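# Tighten shutter spring to blue slot and bolt wheel

## Task

Add tension to the slack shutter spring by rotating the tension wheel one third of a revolution so it sits at the slot marked in blue, then slide the locking bolt in as far as it goes to fix the wheel there; the wheel and bolt must stay in place on their own, not just while the robot holds them.

## Robot and tools

Robot: two arms, left_arm and right_arm, each ending in a two-finger gripper. Scene frame: origin on the table top midway between the arms, +x out over the table, +z up, left_arm on the +y side. The arm names do not refer to sides of any image. Bases: left_arm at (+0.017, +0.325, 0) m, quat_wxyz (+0.998, 0, 0, +0.057); right_arm at (+0.018, -0.247, 0) m, quat_wxyz (+1.000, 0, 0, +0.025). Joint ranges in rad, base to hand: waist -2.618..3.054, shoulder 0..3.142, elbow 0..3.142, wrist pitch -1.571..1.571, wrist yaw -1.571..1.571, wrist roll -2.094..2.094.

Gripper: its fingers point along the gripper's own +z axis and close along its y axis. end_effector_position is the point between the pads, roughly 1 cm short of the fingertips. Opening is a number from -1 (closed) to +1 (fully open, 0.094 m). Between the extremes the fingers go to where grip_measured would read the number sent; to hold a part, keep sending about 0.03 less than grip_measured (smaller gap = firmer). Each gripper's reading may be off by up to about 1 mm.

Row layout (used by both motion tools): 16 numbers, always both arms: left_arm x, y, z, qw, qx, qy, qz, opening, then right_arm x, y, z, qw, qx, qy, qz, opening. x, y, z are an absolute target position for that gripper's end_effector_position in metres, scene frame; the quaternion is an absolute target orientation, w first, scene frame. These are poses, not offsets. To keep an arm still or keep its orientation, repeat the exact same pose (from the result taken before it began holding) in every row, not the drifting reported one.

execute_actions(actions): a list of up to 15 actions run in turn. Each action is a table of 1 to 15 rows; each row lasts one control step of 1/30 s, and a short table repeats its final row to fill 15 steps (0.5 s). Each step, the command is clipped to within 70 mm and 16 degrees of the gripper's measured pose, so a far target needs several actions; after an action the arm stops at its last clipped pose. An action is rejected for both arms if any target lies over 0.6 m from that gripper's start position along any of its own axes; if the first action fails this, or any action is malformed, the whole call does nothing. An empty list just returns state and images.

move(target, speed, blocking): target is one 16-number row as above. Each gripper follows a straight line to its pose, both finishing together, over 0.5 to 10 s (cut off at 10 s). speed is the top path speed in m/s, 0.002 to 0.5, default 0.25; rotation is capped at twice that in rad/s. Openings are sent at the start. No obstacle avoidance, also not between the arms. Grippers lag, may stray and can overshoot speed near full reach. Faster moves and targets set deeper past a contact hit and press harder. With blocking=false you get a result after 0.5 s; then use wait(0) to check, and call wait or stop before sending other motion. The result adds a move: line (done, off_target, moving, held, fault; limits=paced means the pose was clipped, limits=held means a check held some steps) plus each gripper's distance from its pose.

wait(seconds): 0 to 10; arms keep their last command; ends early if a running move finishes. stop(): brakes a running move; needs room; fingers keep moving. zoom_image(camera, region): camera is one of cam_head_left, cam_head_right, cam_high, cam_low, cam_left_wrist, cam_right_wrist; region [x0, y0, x1, y1] in image pixels, origin top-left, at most 504 by 504. read_manual(section): returns URDF licence texts only ("licences"). finished_scene(scene): pass the current scene number; ends it for good once the robot has held the last command, and reports success.

Results: the state line gives each gripper's position (m) and quat_wxyz in the scene frame; it can be off, more at long reach, and motions often end a centimetre or more low. Hand target lines show where each arm is being driven now. grip_measured is the finger gap on the command scale; the last Joint positions number is the gap in metres. Joint torques follow the joint order and include offsets and noise. Action calls list some per-step positions; HELD marks steps where an arm's command was held back. A pose unreachable line means the clearance check altered or blocked that arm's command. FAULT lines report an arm stopping.

Cameras: all six are 504x504; the wrist cameras are fisheye and ride on the hands. Calibration (K, distortion, world-to-camera transforms) is given up front and may be slightly off.

Avoid: knocking or placing anything off the table; arms colliding or pressing on each other; drops, slips, slams and hard shoves. Brief external tugs on held parts or pushes on loose items may occur. Holding loads heats motors: a warning at 75 °C, a 10 s stop at 90 °C, and at 100 °C the arm goes limp and falls. Before finishing, release the wheel and bolt so the result holds without the robot.

Each tool is called after "Emit:" by a JSON object that holds its "api" and its "payload".

## Session

Emit:
{"api": "execute_actions", "payload": {"actions": []}}

Scene clock: 0.00 s.
left_arm: end_effector_position=(+0.2225, +0.1138, +0.2640) grip_measured=+1.000 end_effector_quat_wxyz=(+0.364, +0.594, +0.592, +0.405) | right_arm: end_effector_position=(+0.0435, -0.4085, +0.1407) grip_measured=+1.000 end_effector_quat_wxyz=(+0.097, +0.507, +0.850, +0.109)
Joint positions: left_arm=[-1.496  1.317  1.194 -1.153 -1.131  0.378  0.094] | right_arm=[-1.76   1.247  1.054 -1.507 -0.264 -0.652  0.094]
Joint velocities: left_arm=[ 0.017 -0.002 -0.007  0.022  0.051  0.007  0.   ] | right_arm=[-0.022 -0.007  0.002 -0.051  0.037 -0.081  0.   ]
Joint torques (N m, as the arm reports them, + toward a larger angle): no reading
Hand target (left_arm): +0.224, +0.114, +0.272; +0.378, +0.581, +0.598, +0.404
Hand target (right_arm): +0.045, -0.411, +0.144; +0.105, +0.505, +0.851, +0.102

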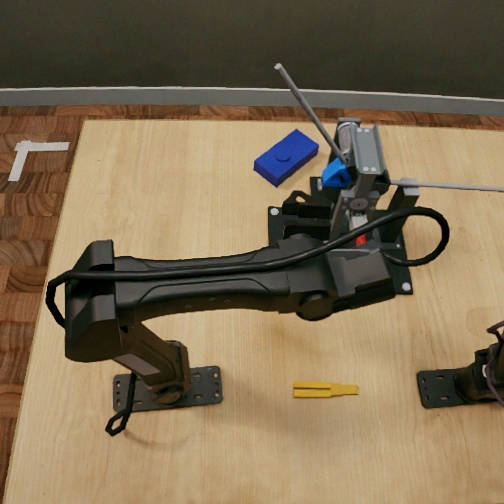

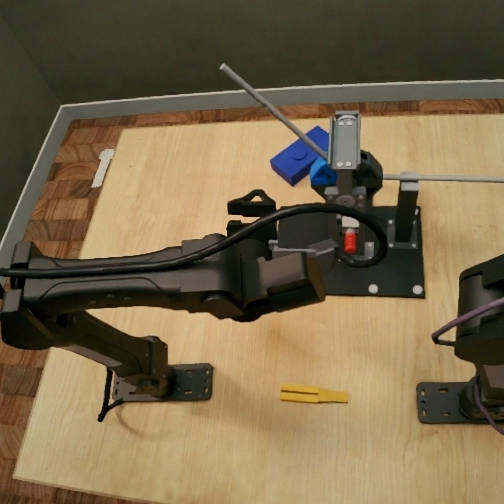

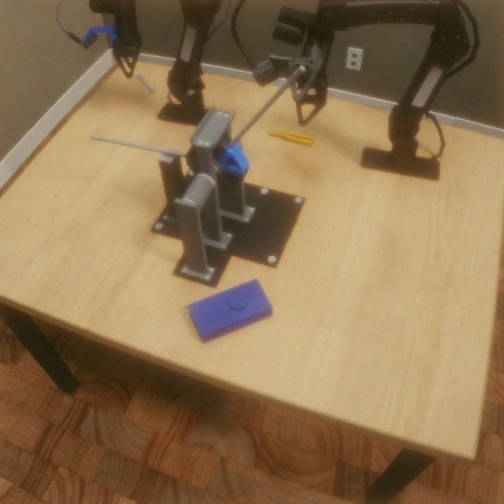

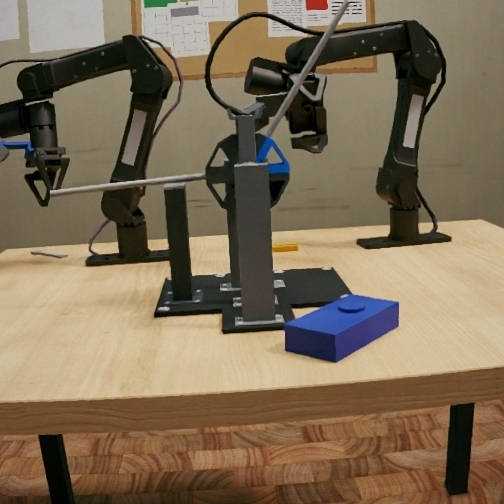

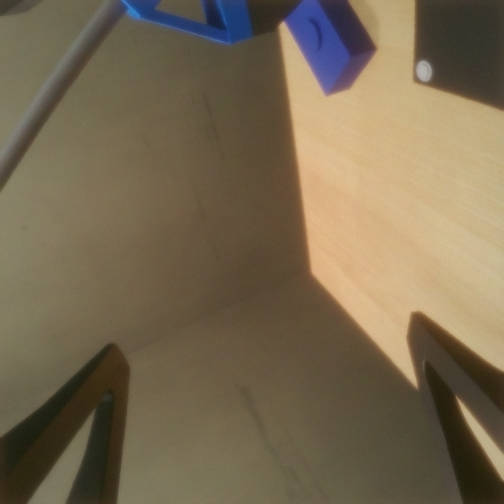

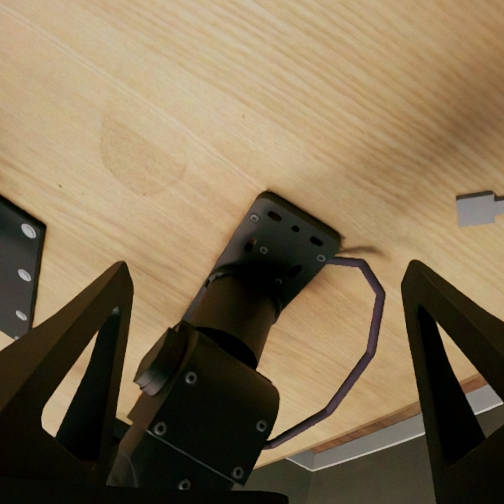

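Emit:
{"api": "zoom_image", "payload": {"camera": "cam_low", "region": [140, 90, 360, 340]}}

Emit:
{"api": "zoom_image", "payload": {"camera": "cam_head_right", "region": [260, 90, 460, 310]}}

Emit:
{"api": "zoom_image", "payload": {"camera": "cam_high", "region": [130, 90, 320, 290]}}

Region (140, 90, 360, 340) of cam_low's 504x504 image, scaled by 2.016, with more detail than that image has; it fills the left 444 columns of this view, and the rest is white.

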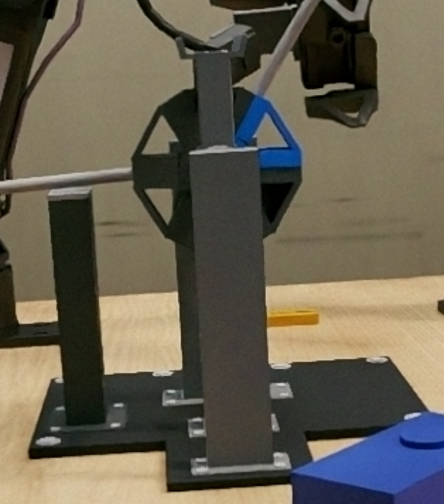

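Region (260, 90, 460, 310) of cam_head_right's 504x504 image, scaled by 2.291, with more detail than that image has; it fills the left 458 columns of this view, and the rest is white.

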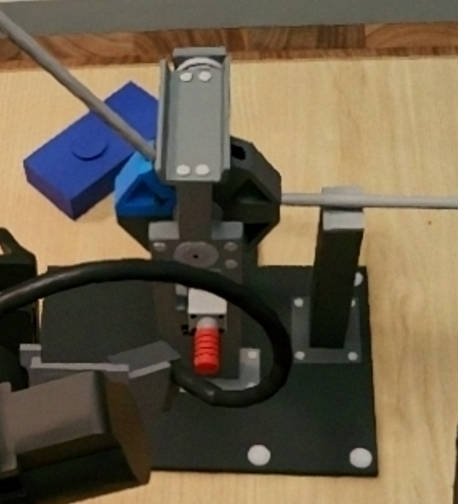

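Region (130, 90, 320, 290) of cam_high's 504x504 image, scaled by 2.520, with more detail than that image has; it fills the left 479 columns of this view, and the rest is white.

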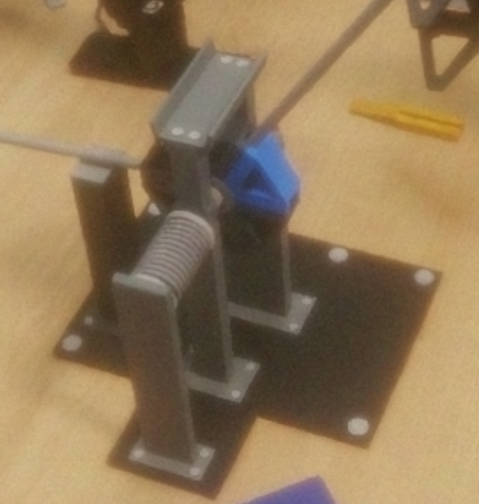

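Emit:
{"api": "move", "payload": {"target": [0.2,0.36,0.25,0.5,0,0.866,0,1, 0.15,-0.3,0.2,0.5,0,0.866,0,1]}}

Scene clock: 25.80 s.
left_arm: end_effector_position=(+0.1972, +0.3567, +0.2440) grip_measured=+1.000 end_effector_quat_wxyz=(+0.506, +0.003, +0.862, +0.011) | right_arm: end_effector_position=(+0.1494, -0.3103, +0.2012) grip_measured=+1.000 end_effector_quat_wxyz=(+0.391, +0.045, +0.917, -0.065)
Joint positions: left_arm=[ 0.713  0.421  0.811 -1.069  0.682  0.496  0.094] | right_arm=[-1.521  0.57   0.868 -1.552 -0.764 -1.244  0.094]
Joint velocities: left_arm=[ 0.007 -0.007  0.002  0.007 -0.022 -0.007  0.   ] | right_arm=[ 0.007 -0.007 -0.012  0.007 -0.051  0.007  0.   ]
Joint torques (N m, as the arm reports them, + toward a larger angle): left_arm=[0.7  3.31 7.03 1.55 0.46 0.05] | right_arm=[ 1.13  1.77  4.96  0.77 -0.5  -0.11]
Hand target (left_arm): +0.198, +0.354, +0.252; +0.513, +0.009, +0.859, +0.008
Hand target (right_arm): +0.153, -0.304, +0.201; +0.400, +0.036, +0.914, -0.057
Off the commanded pose (left_arm): 0.007 m, 2 deg.
Off the commanded pose (right_arm): 0.010 m, 17 deg; orientation clipped at the last step of the last action.
joint sent to its limit (right arm) — the command would take joint 4 (wrist pitch) past its lower limit, so that joint was sent only as far as its limit.
move: off_target (right_arm); limits=paced
camera_calibration (this result's frames):
cam_left_wrist: T_world_to_cam=[[-0.0833043, -0.986336, -0.142133, 0.40105], [-0.910859, 0.13322, -0.390626, 0.25849], [0.404223, 0.0969225, -0.909511, 0.224758], [0, 0, 0, 1]] pos_world=[0.178005, 0.33935, 0.362395]
cam_right_wrist: T_world_to_cam=[[-0.150201, -0.98518, 0.0828255, -0.296505], [-0.988397, 0.147719, -0.035356, 0.215929], [0.0225971, -0.087175, -0.995937, 0.295129], [0, 0, 0, 1]] pos_world=[0.16222, -0.29828, 0.326122]

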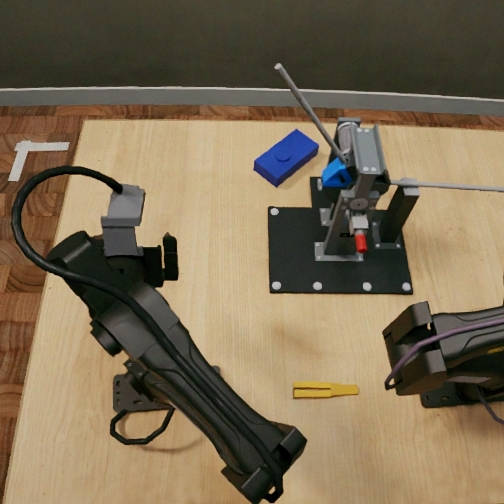

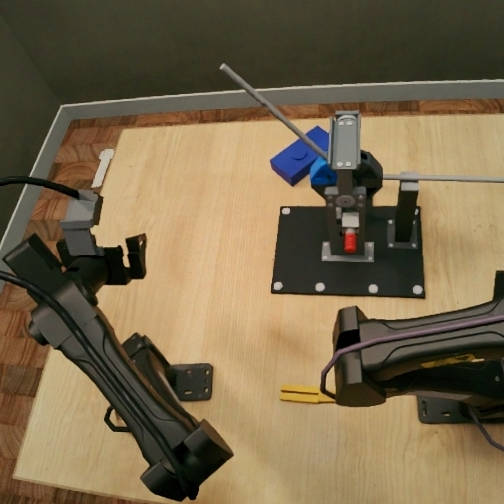

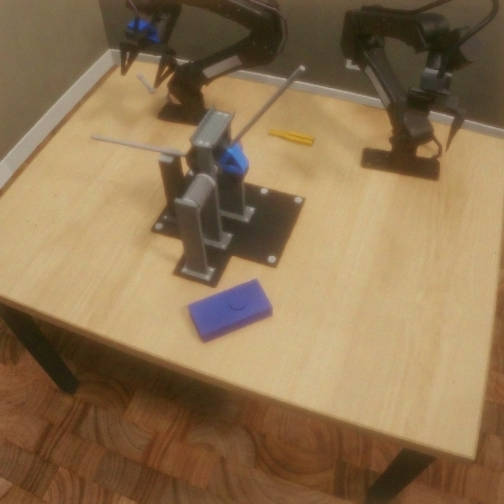

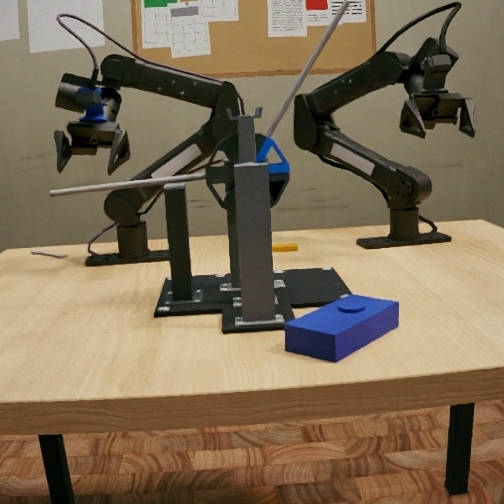

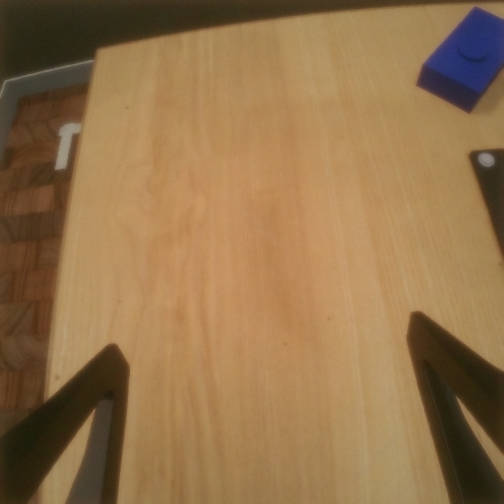

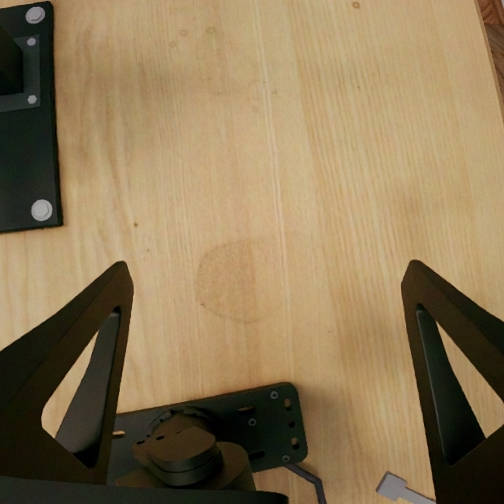

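Emit:
{"api": "zoom_image", "payload": {"camera": "cam_head_right", "region": [290, 100, 440, 280]}}

Emit:
{"api": "zoom_image", "payload": {"camera": "cam_head_left", "region": [290, 100, 440, 280]}}

Region (290, 100, 440, 280) of cam_head_right's 504x504 image, scaled by 2.800, with more detail than that image has.

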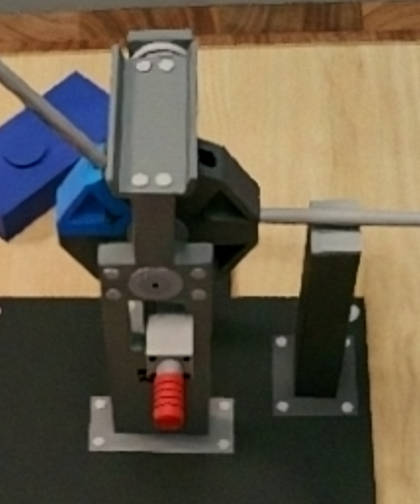

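Region (290, 100, 440, 280) of cam_head_left's 504x504 image, scaled by 2.800, with more detail than that image has.

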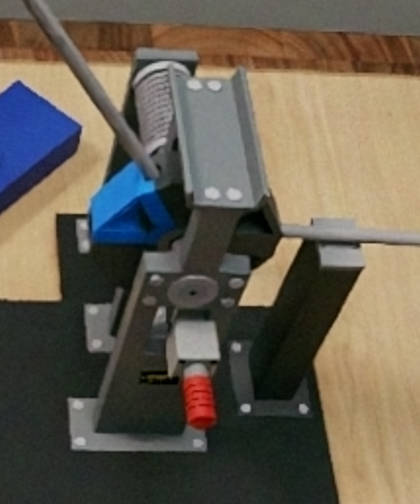

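Emit:
{"api": "move", "payload": {"target": [0.1972,0.3567,0.244,0.506,0.003,0.862,0.011,1, 0.185,-0.085,0.17,0.653,-0.653,0.271,-0.271,1], "speed": 0.2}}

Scene clock: 81.43 s.
left_arm: end_effector_position=(+0.1972, +0.3567, +0.2438) grip_measured=+1.000 end_effector_quat_wxyz=(+0.506, +0.004, +0.863, +0.012) | right_arm: end_effector_position=(+0.1925, -0.0820, +0.1660) grip_measured=+1.000 end_effector_quat_wxyz=(-0.615, +0.708, -0.255, +0.234)
Joint positions: left_arm=[ 0.713  0.421  0.811 -1.07   0.682  0.499  0.094] | right_arm=[ 0.415  0.026  0.085 -0.204 -0.393 -1.645  0.094]
Joint velocities: left_arm=[-0.022 -0.002  0.007  0.037  0.022 -0.037  0.   ] | right_arm=[ 0.037 -0.002 -0.012  0.007  0.081  0.037  0.   ]
Joint torques (N m, as the arm reports them, + toward a larger angle): left_arm=[0.22 2.55 5.48 1.6  0.28 0.01] | right_arm=[ 1.05  1.75  7.92  1.75 -0.01  0.15]
Hand target (left_arm): +0.197, +0.357, +0.244; +0.506, +0.003, +0.862, +0.011
Hand target (right_arm): +0.191, -0.082, +0.168; -0.618, +0.705, -0.259, +0.232
Off the commanded pose (left_arm): 0.000 m, 0 deg.
Off the commanded pose (right_arm): 0.009 m, 9 deg.
joint sent to its limit (right arm) — the command would take joint 2 (shoulder) past its lower limit, so that joint was sent only as far as its limit.
move: off_target (right_arm); limits=paced
camera_calibration (this result's frames):
cam_left_wrist: T_world_to_cam=[[-0.0844847, -0.986037, -0.143503, 0.401414], [-0.910926, 0.134797, -0.389927, 0.25767], [0.403826, 0.0977781, -0.909595, 0.224474], [0, 0, 0, 1]] pos_world=[0.177983, 0.339128, 0.362257]
cam_right_wrist: T_world_to_cam=[[0.075111, 0.0966174, 0.992483, -0.167869], [0.0884896, -0.992014, 0.0898748, -0.0979852], [0.993241, 0.0810739, -0.0830608, -0.0456196], [0, 0, 0, 1]] pos_world=[0.0665907, -0.0772851, 0.171625]

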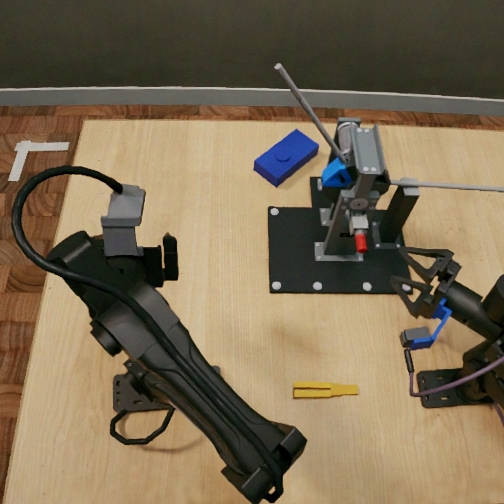

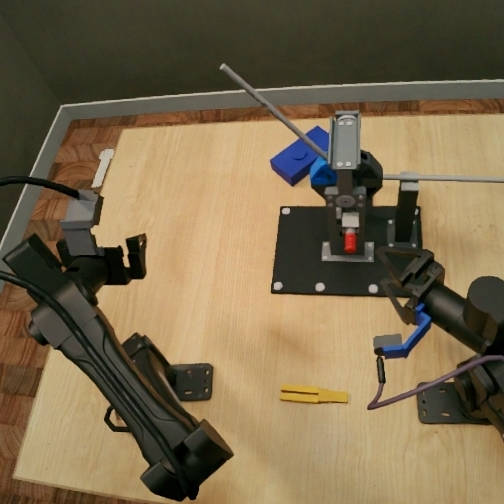

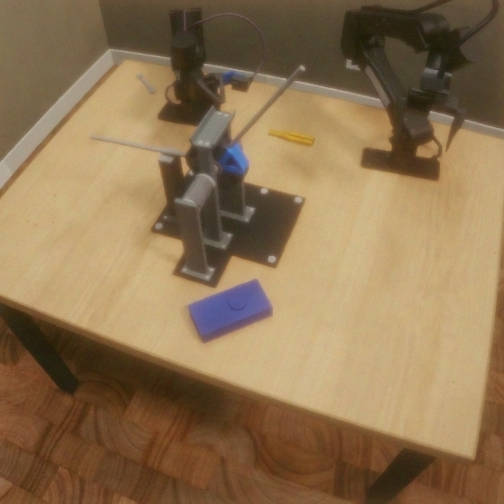

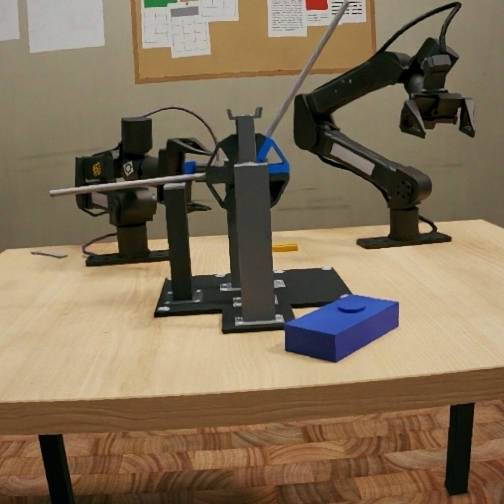

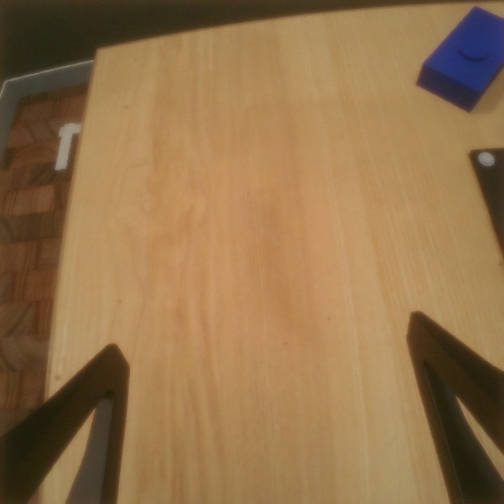

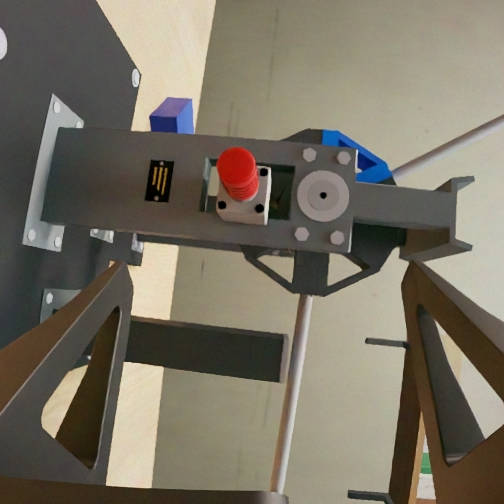

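Emit:
{"api": "move", "payload": {"target": [0.25,0.16,0.43,0.481,-0.138,0.8325,-0.239,1, 0.22,-0.2,0.29,0.27,-0.653,0.653,-0.27,1]}}

Emit:
{"api": "move", "payload": {"target": [0.27,0.137,0.432,0.481,-0.138,0.8325,-0.239,1, 0.325,-0.23,0.27,0,-0.707,0.707,0,1]}}

Scene clock: 125.17 s.
left_arm: end_effector_position=(+0.2491, +0.1642, +0.4212) grip_measured=+1.000 end_effector_quat_wxyz=(+0.467, -0.141, +0.837, -0.247) | right_arm: end_effector_position=(+0.2193, -0.1955, +0.2841) grip_measured=+1.000 end_effector_quat_wxyz=(-0.268, +0.664, -0.642, +0.273)
Joint positions: left_arm=[-1.064  1.107  1.672 -1.112 -0.557 -0.965  0.094] | right_arm=[ 0.528  0.832  1.229 -1.267  0.39  -1.172  0.094]
Joint velocities: left_arm=[ 0.022  0.017 -0.002 -0.022  0.007  0.022  0.   ] | right_arm=[-0.002  0.007 -0.012 -0.051  0.037  0.007  0.   ]
Joint torques (N m, as the arm reports them, + toward a larger angle): left_arm=[-0.58 -0.7   7.11  1.65 -0.43  0.  ] | right_arm=[-1.16  1.7   8.49  1.35  0.22  0.12]
Hand target (left_arm): +0.249, +0.167, +0.430; +0.475, -0.144, +0.832, -0.248
Hand target (right_arm): +0.221, -0.199, +0.292; -0.272, +0.653, -0.651, +0.277
Off the commanded pose (left_arm): 0.010 m, 2 deg.
Off the commanded pose (right_arm): 0.008 m, 2 deg.
move: done
camera_calibration (this result's frames):
cam_left_wrist: T_world_to_cam=[[-0.0906504, -0.892463, 0.44192, -0.0189098], [-0.926312, -0.0873834, -0.366485, 0.430566], [0.36569, -0.442577, -0.818777, 0.443671], [0, 0, 0, 1]] pos_world=[0.234878, 0.217107, 0.52942]
cam_right_wrist: T_world_to_cam=[[0.69915, 0.0193969, 0.714712, -0.349182], [-0.487733, -0.717987, 0.496599, -0.15916], [0.522786, -0.695786, -0.49252, 0.0143901], [0, 0, 0, 1]] pos_world=[0.15898, -0.0974897, 0.335691]

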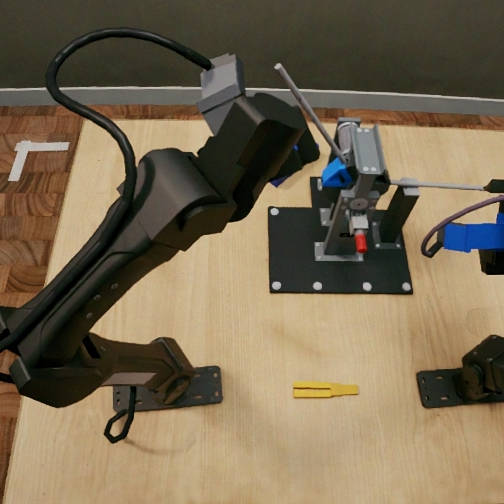

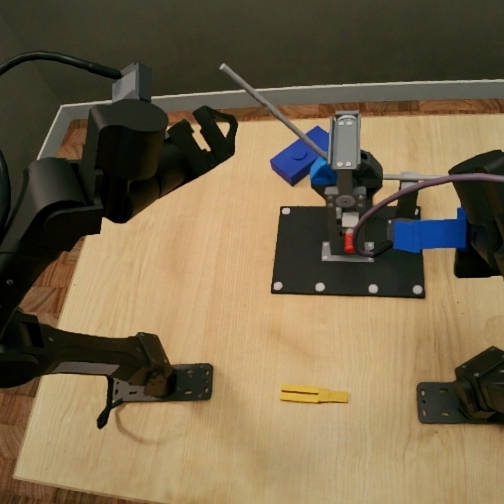

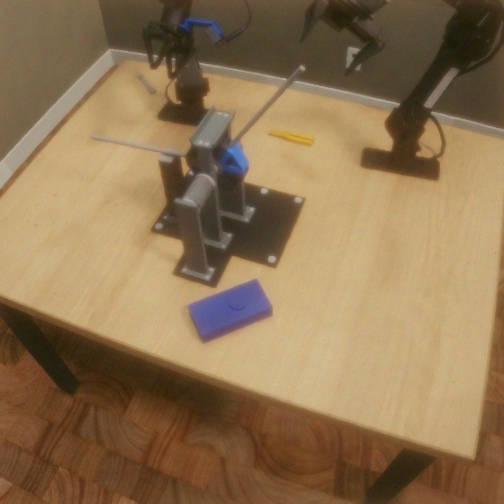

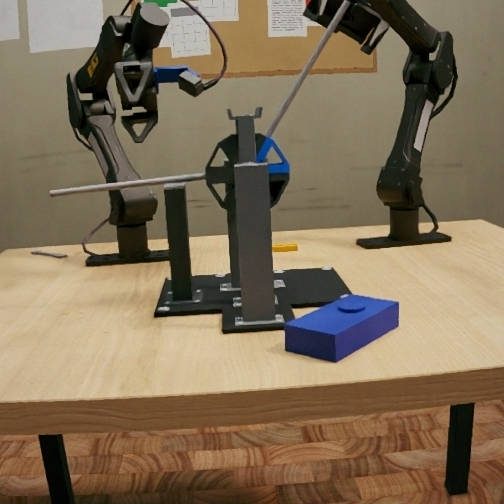

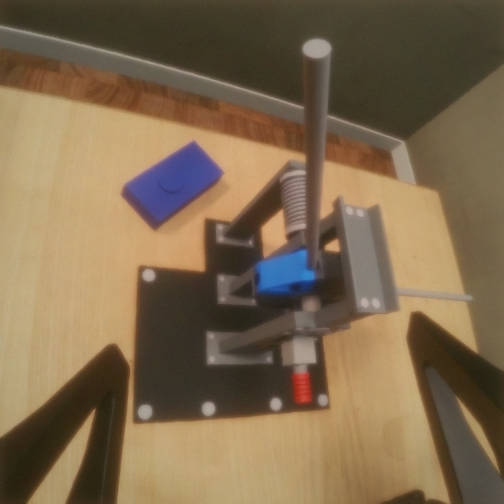

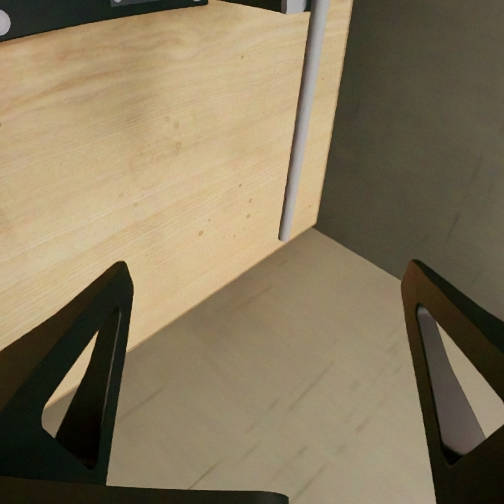

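Scene clock: 127.13 s.
left_arm: end_effector_position=(+0.2691, +0.1375, +0.4198) grip_measured=+1.000 end_effector_quat_wxyz=(+0.467, -0.137, +0.842, -0.234) | right_arm: end_effector_position=(+0.3235, -0.2312, +0.2580) grip_measured=+1.000 end_effector_quat_wxyz=(-0.091, +0.703, -0.699, +0.092)
Joint positions: left_arm=[-1.069  1.221  1.732 -1.082 -0.573 -0.96   0.094] | right_arm=[ 0.007  1.563  1.799 -1.548  0.016 -1.521  0.094]
Joint velocities: left_arm=[-0.012 -0.007  0.012  0.022 -0.125  0.007  0.   ] | right_arm=[ 0.012 -0.002 -0.002  0.022 -0.022  0.095  0.   ]
Joint torques (N m, as the arm reports them, + toward a larger angle): left_arm=[-0.59 -1.79  7.37  1.81 -0.44  0.11] | right_arm=[-1.05 -5.66  8.58  0.68 -0.1  -0.11]
Hand target (left_arm): +0.270, +0.138, +0.432; +0.481, -0.138, +0.832, -0.239
Hand target (right_arm): +0.324, -0.232, +0.267; -0.102, +0.701, -0.699, +0.095
Off the commanded pose (left_arm): 0.012 m, 2 deg.
Off the commanded pose (right_arm): 0.012 m, 15 deg.
joint sent to its limit (right arm) — the command would take joint 4 (wrist pitch) past its lower limit, so that joint was sent only as far as its limit.
move: off_target (left_arm, right_arm)
camera_calibration (this result's frames):
cam_left_wrist: T_world_to_cam=[[-0.0831562, -0.904918, 0.417383, -0.0303817], [-0.927972, -0.0823561, -0.363436, 0.444691], [0.363254, -0.417542, -0.83289, 0.426477], [0, 0, 0, 1]] pos_world=[0.255215, 0.187202, 0.529506]
cam_right_wrist: T_world_to_cam=[[0.963659, -0.0071739, 0.267038, -0.37891], [-0.192319, -0.712424, 0.674881, -0.261325], [0.185403, -0.701712, -0.687914, 0.0804199], [0, 0, 0, 1]] pos_world=[0.299972, -0.132461, 0.332869]

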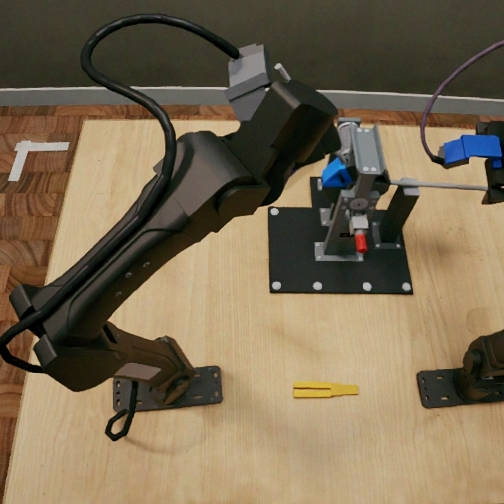

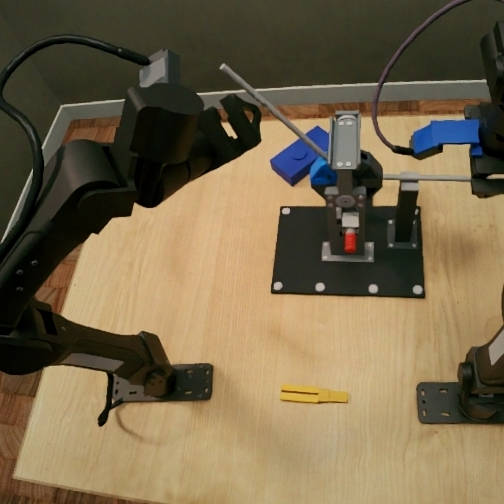

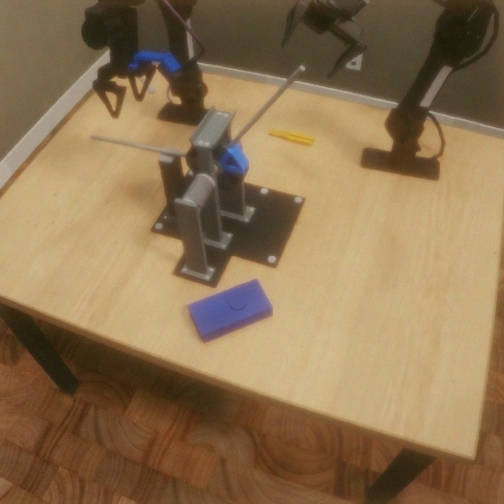

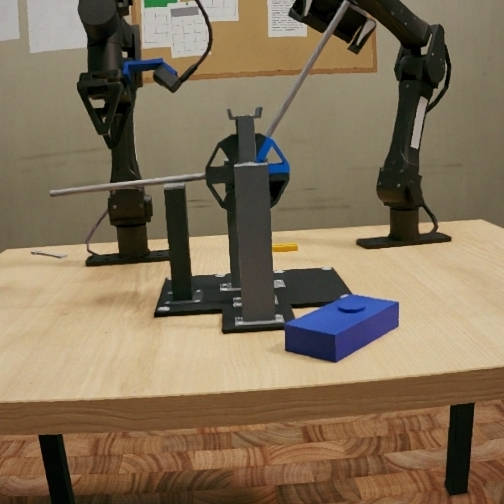

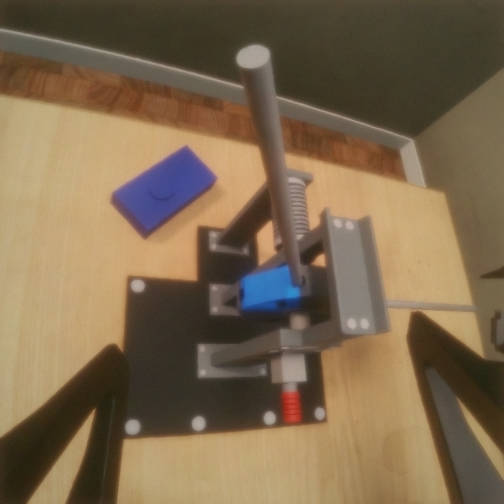

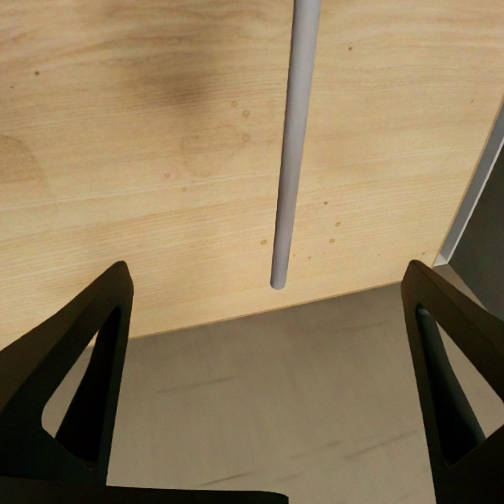

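Emit:
{"api": "move", "payload": {"target": [0.33,0.128,0.434,0.481,-0.138,0.8325,-0.239,1, 0.352,-0.23,0.215,0.092,-0.701,0.701,-0.092,0.6], "speed": 0.1}}

Scene clock: 138.87 s.
left_arm: end_effector_position=(+0.3267, +0.1271, +0.4221) grip_measured=+1.000 end_effector_quat_wxyz=(+0.472, -0.136, +0.840, -0.230) | right_arm: end_effector_position=(+0.3500, -0.2295, +0.2157) grip_measured=+0.602 end_effector_quat_wxyz=(-0.091, +0.703, -0.699, +0.091)
Joint positions: left_arm=[-0.888  1.355  1.805 -0.967 -0.427 -0.845  0.094] | right_arm=[ 0.007  1.6    1.656 -1.368  0.015 -1.522  0.075]
Joint velocities: left_arm=[ 0.022  0.007  0.007 -0.007  0.11   0.051  0.   ] | right_arm=[-0.007 -0.027  0.007 -0.081  0.007 -0.037 -0.001]
Joint torques (N m, as the arm reports them, + toward a larger angle): left_arm=[ 0.54 -3.45  7.6   1.89 -0.15  0.16] | right_arm=[-0.22 -6.56  5.78  0.86 -0.01  0.08]
Hand target (left_arm): +0.329, +0.128, +0.435; +0.483, -0.137, +0.831, -0.239
Hand target (right_arm): +0.351, -0.230, +0.214; -0.092, +0.701, -0.701, +0.092
Off the commanded pose (left_arm): 0.012 m, 2 deg.
Off the commanded pose (right_arm): 0.002 m, 0 deg.
move: off_target (left_arm)
camera_calibration (this result's frames):
cam_left_wrist: T_world_to_cam=[[-0.0815875, -0.908792, 0.409195, -0.032485], [-0.924761, -0.08409, -0.371142, 0.500555], [0.3717, -0.408688, -0.833555, 0.399472], [0, 0, 0, 1]] pos_world=[0.311759, 0.175829, 0.532052]
cam_right_wrist: T_world_to_cam=[[0.963986, -0.00563914, 0.265893, -0.392697], [-0.190328, -0.712933, 0.674908, -0.227319], [0.185758, -0.701209, -0.688331, 0.0476443], [0, 0, 0, 1]] pos_world=[0.326439, -0.130869, 0.29063]

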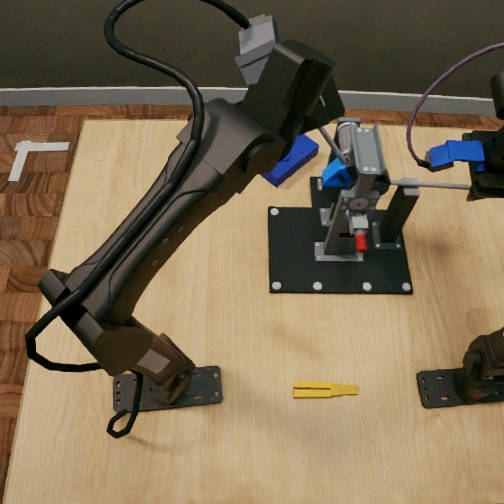

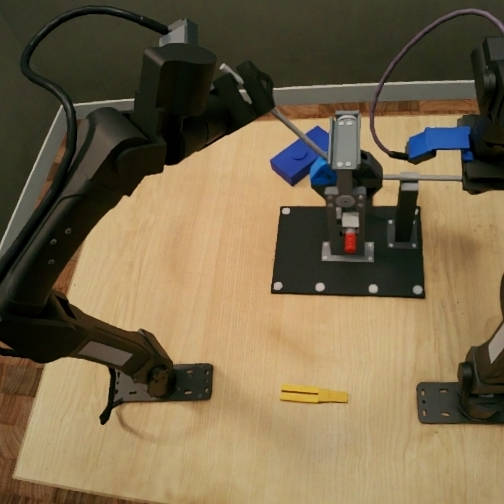

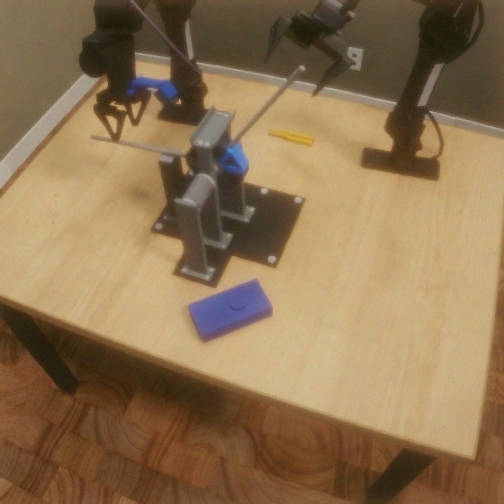

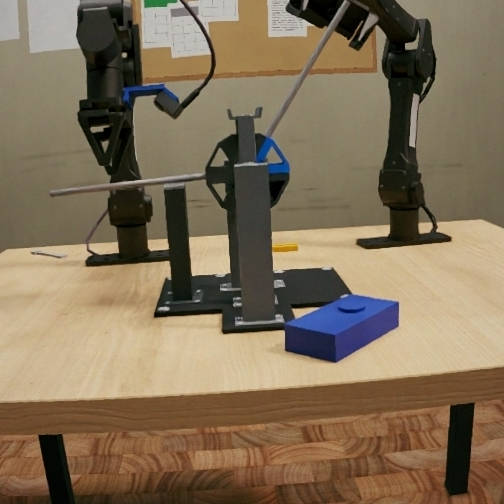

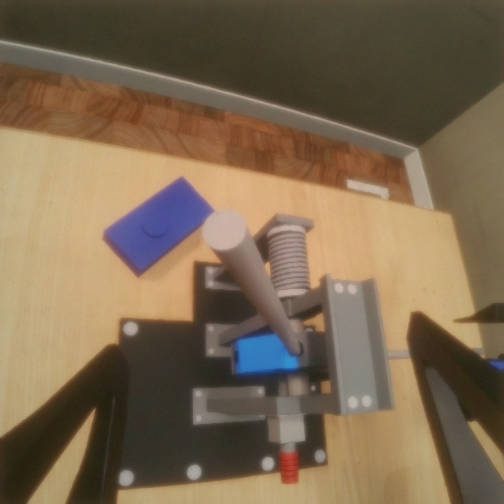

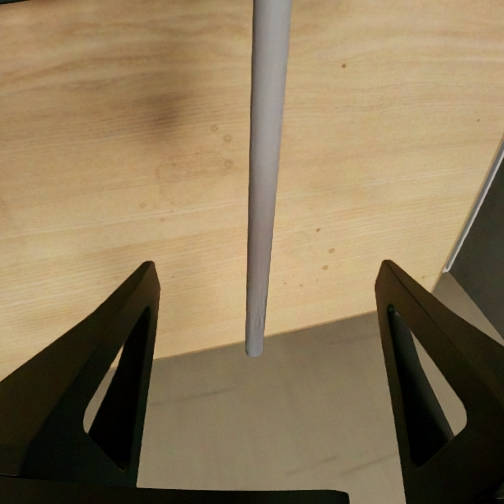

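Emit:
{"api": "move", "payload": {"target": [0.365,0.124,0.417,0.481,-0.138,0.8325,-0.239,0.3, 0.357,-0.23,0.182,0.092,-0.701,0.701,-0.092,0.2], "speed": 0.08}}

Scene clock: 149.50 s.
left_arm: end_effector_position=(+0.3616, +0.1236, +0.4230) grip_measured=+0.302 end_effector_quat_wxyz=(+0.482, -0.141, +0.830, -0.244) | right_arm: end_effector_position=(+0.3560, -0.2292, +0.1807) grip_measured=+0.201 end_effector_quat_wxyz=(-0.088, +0.704, -0.699, +0.089)
Joint positions: left_arm=[-0.798  1.412  1.805 -0.853 -0.348 -0.804  0.061] | right_arm=[ 0.007  1.6    1.515 -1.236  0.015 -1.522  0.056]
Joint velocities: left_arm=[-0.012 -0.007 -0.007  0.022  0.022  0.007 -0.001] | right_arm=[-0.012  0.017 -0.002  0.007 -0.051  0.007 -0.001]
Joint torques (N m, as the arm reports them, + toward a larger angle): left_arm=[ 0.53 -4.41  4.38  2.02 -0.1   0.12] | right_arm=[-0.34 -7.4   6.1   0.89  0.    0.03]
Hand target (left_arm): +0.365, +0.124, +0.418; +0.482, -0.137, +0.832, -0.238
Hand target (right_arm): +0.356, -0.230, +0.182; -0.092, +0.701, -0.701, +0.092
Off the commanded pose (left_arm): 0.007 m, 1 deg.
Off the commanded pose (right_arm): 0.002 m, 1 deg.
move: done
camera_calibration (this result's frames):
cam_left_wrist: T_world_to_cam=[[-0.092436, -0.896317, 0.433672, -0.0411377], [-0.913573, -0.0968842, -0.394966, 0.540452], [0.396031, -0.4327, -0.809895, 0.370042], [0, 0, 0, 1]] pos_world=[0.343391, 0.175606, 0.530996]
cam_right_wrist: T_world_to_cam=[[0.966082, -0.00551943, 0.258177, -0.388469], [-0.184923, -0.712625, 0.676734, -0.204512], [0.180248, -0.701524, -0.689474, 0.0247897], [0, 0, 0, 1]] pos_world=[0.333006, -0.130494, 0.255786]

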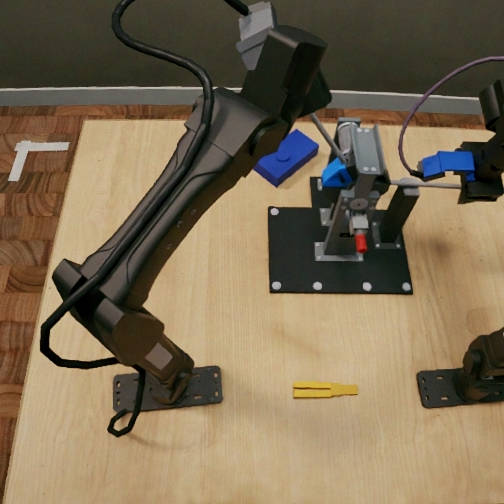

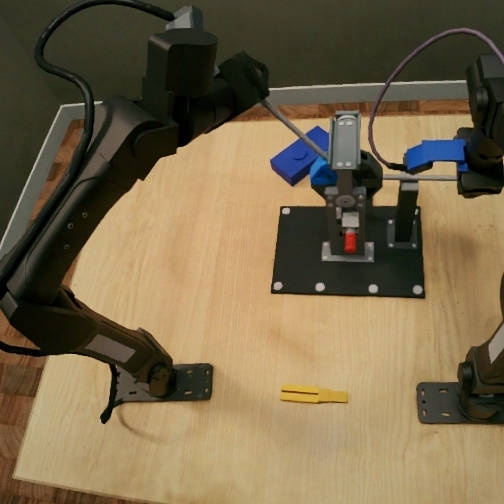

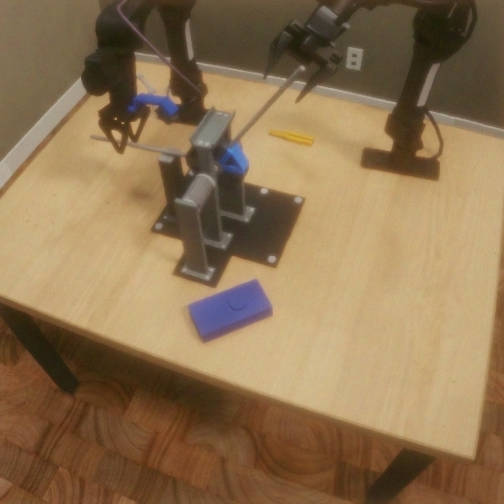

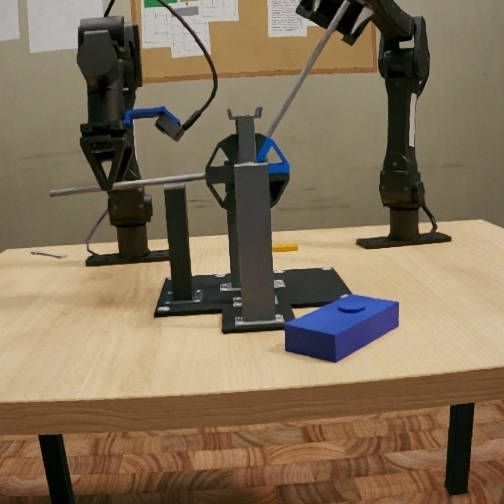

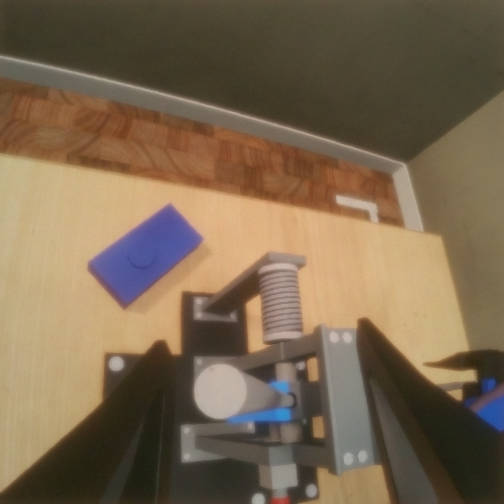

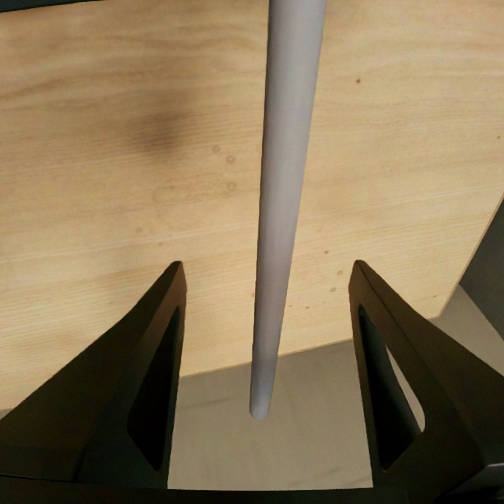

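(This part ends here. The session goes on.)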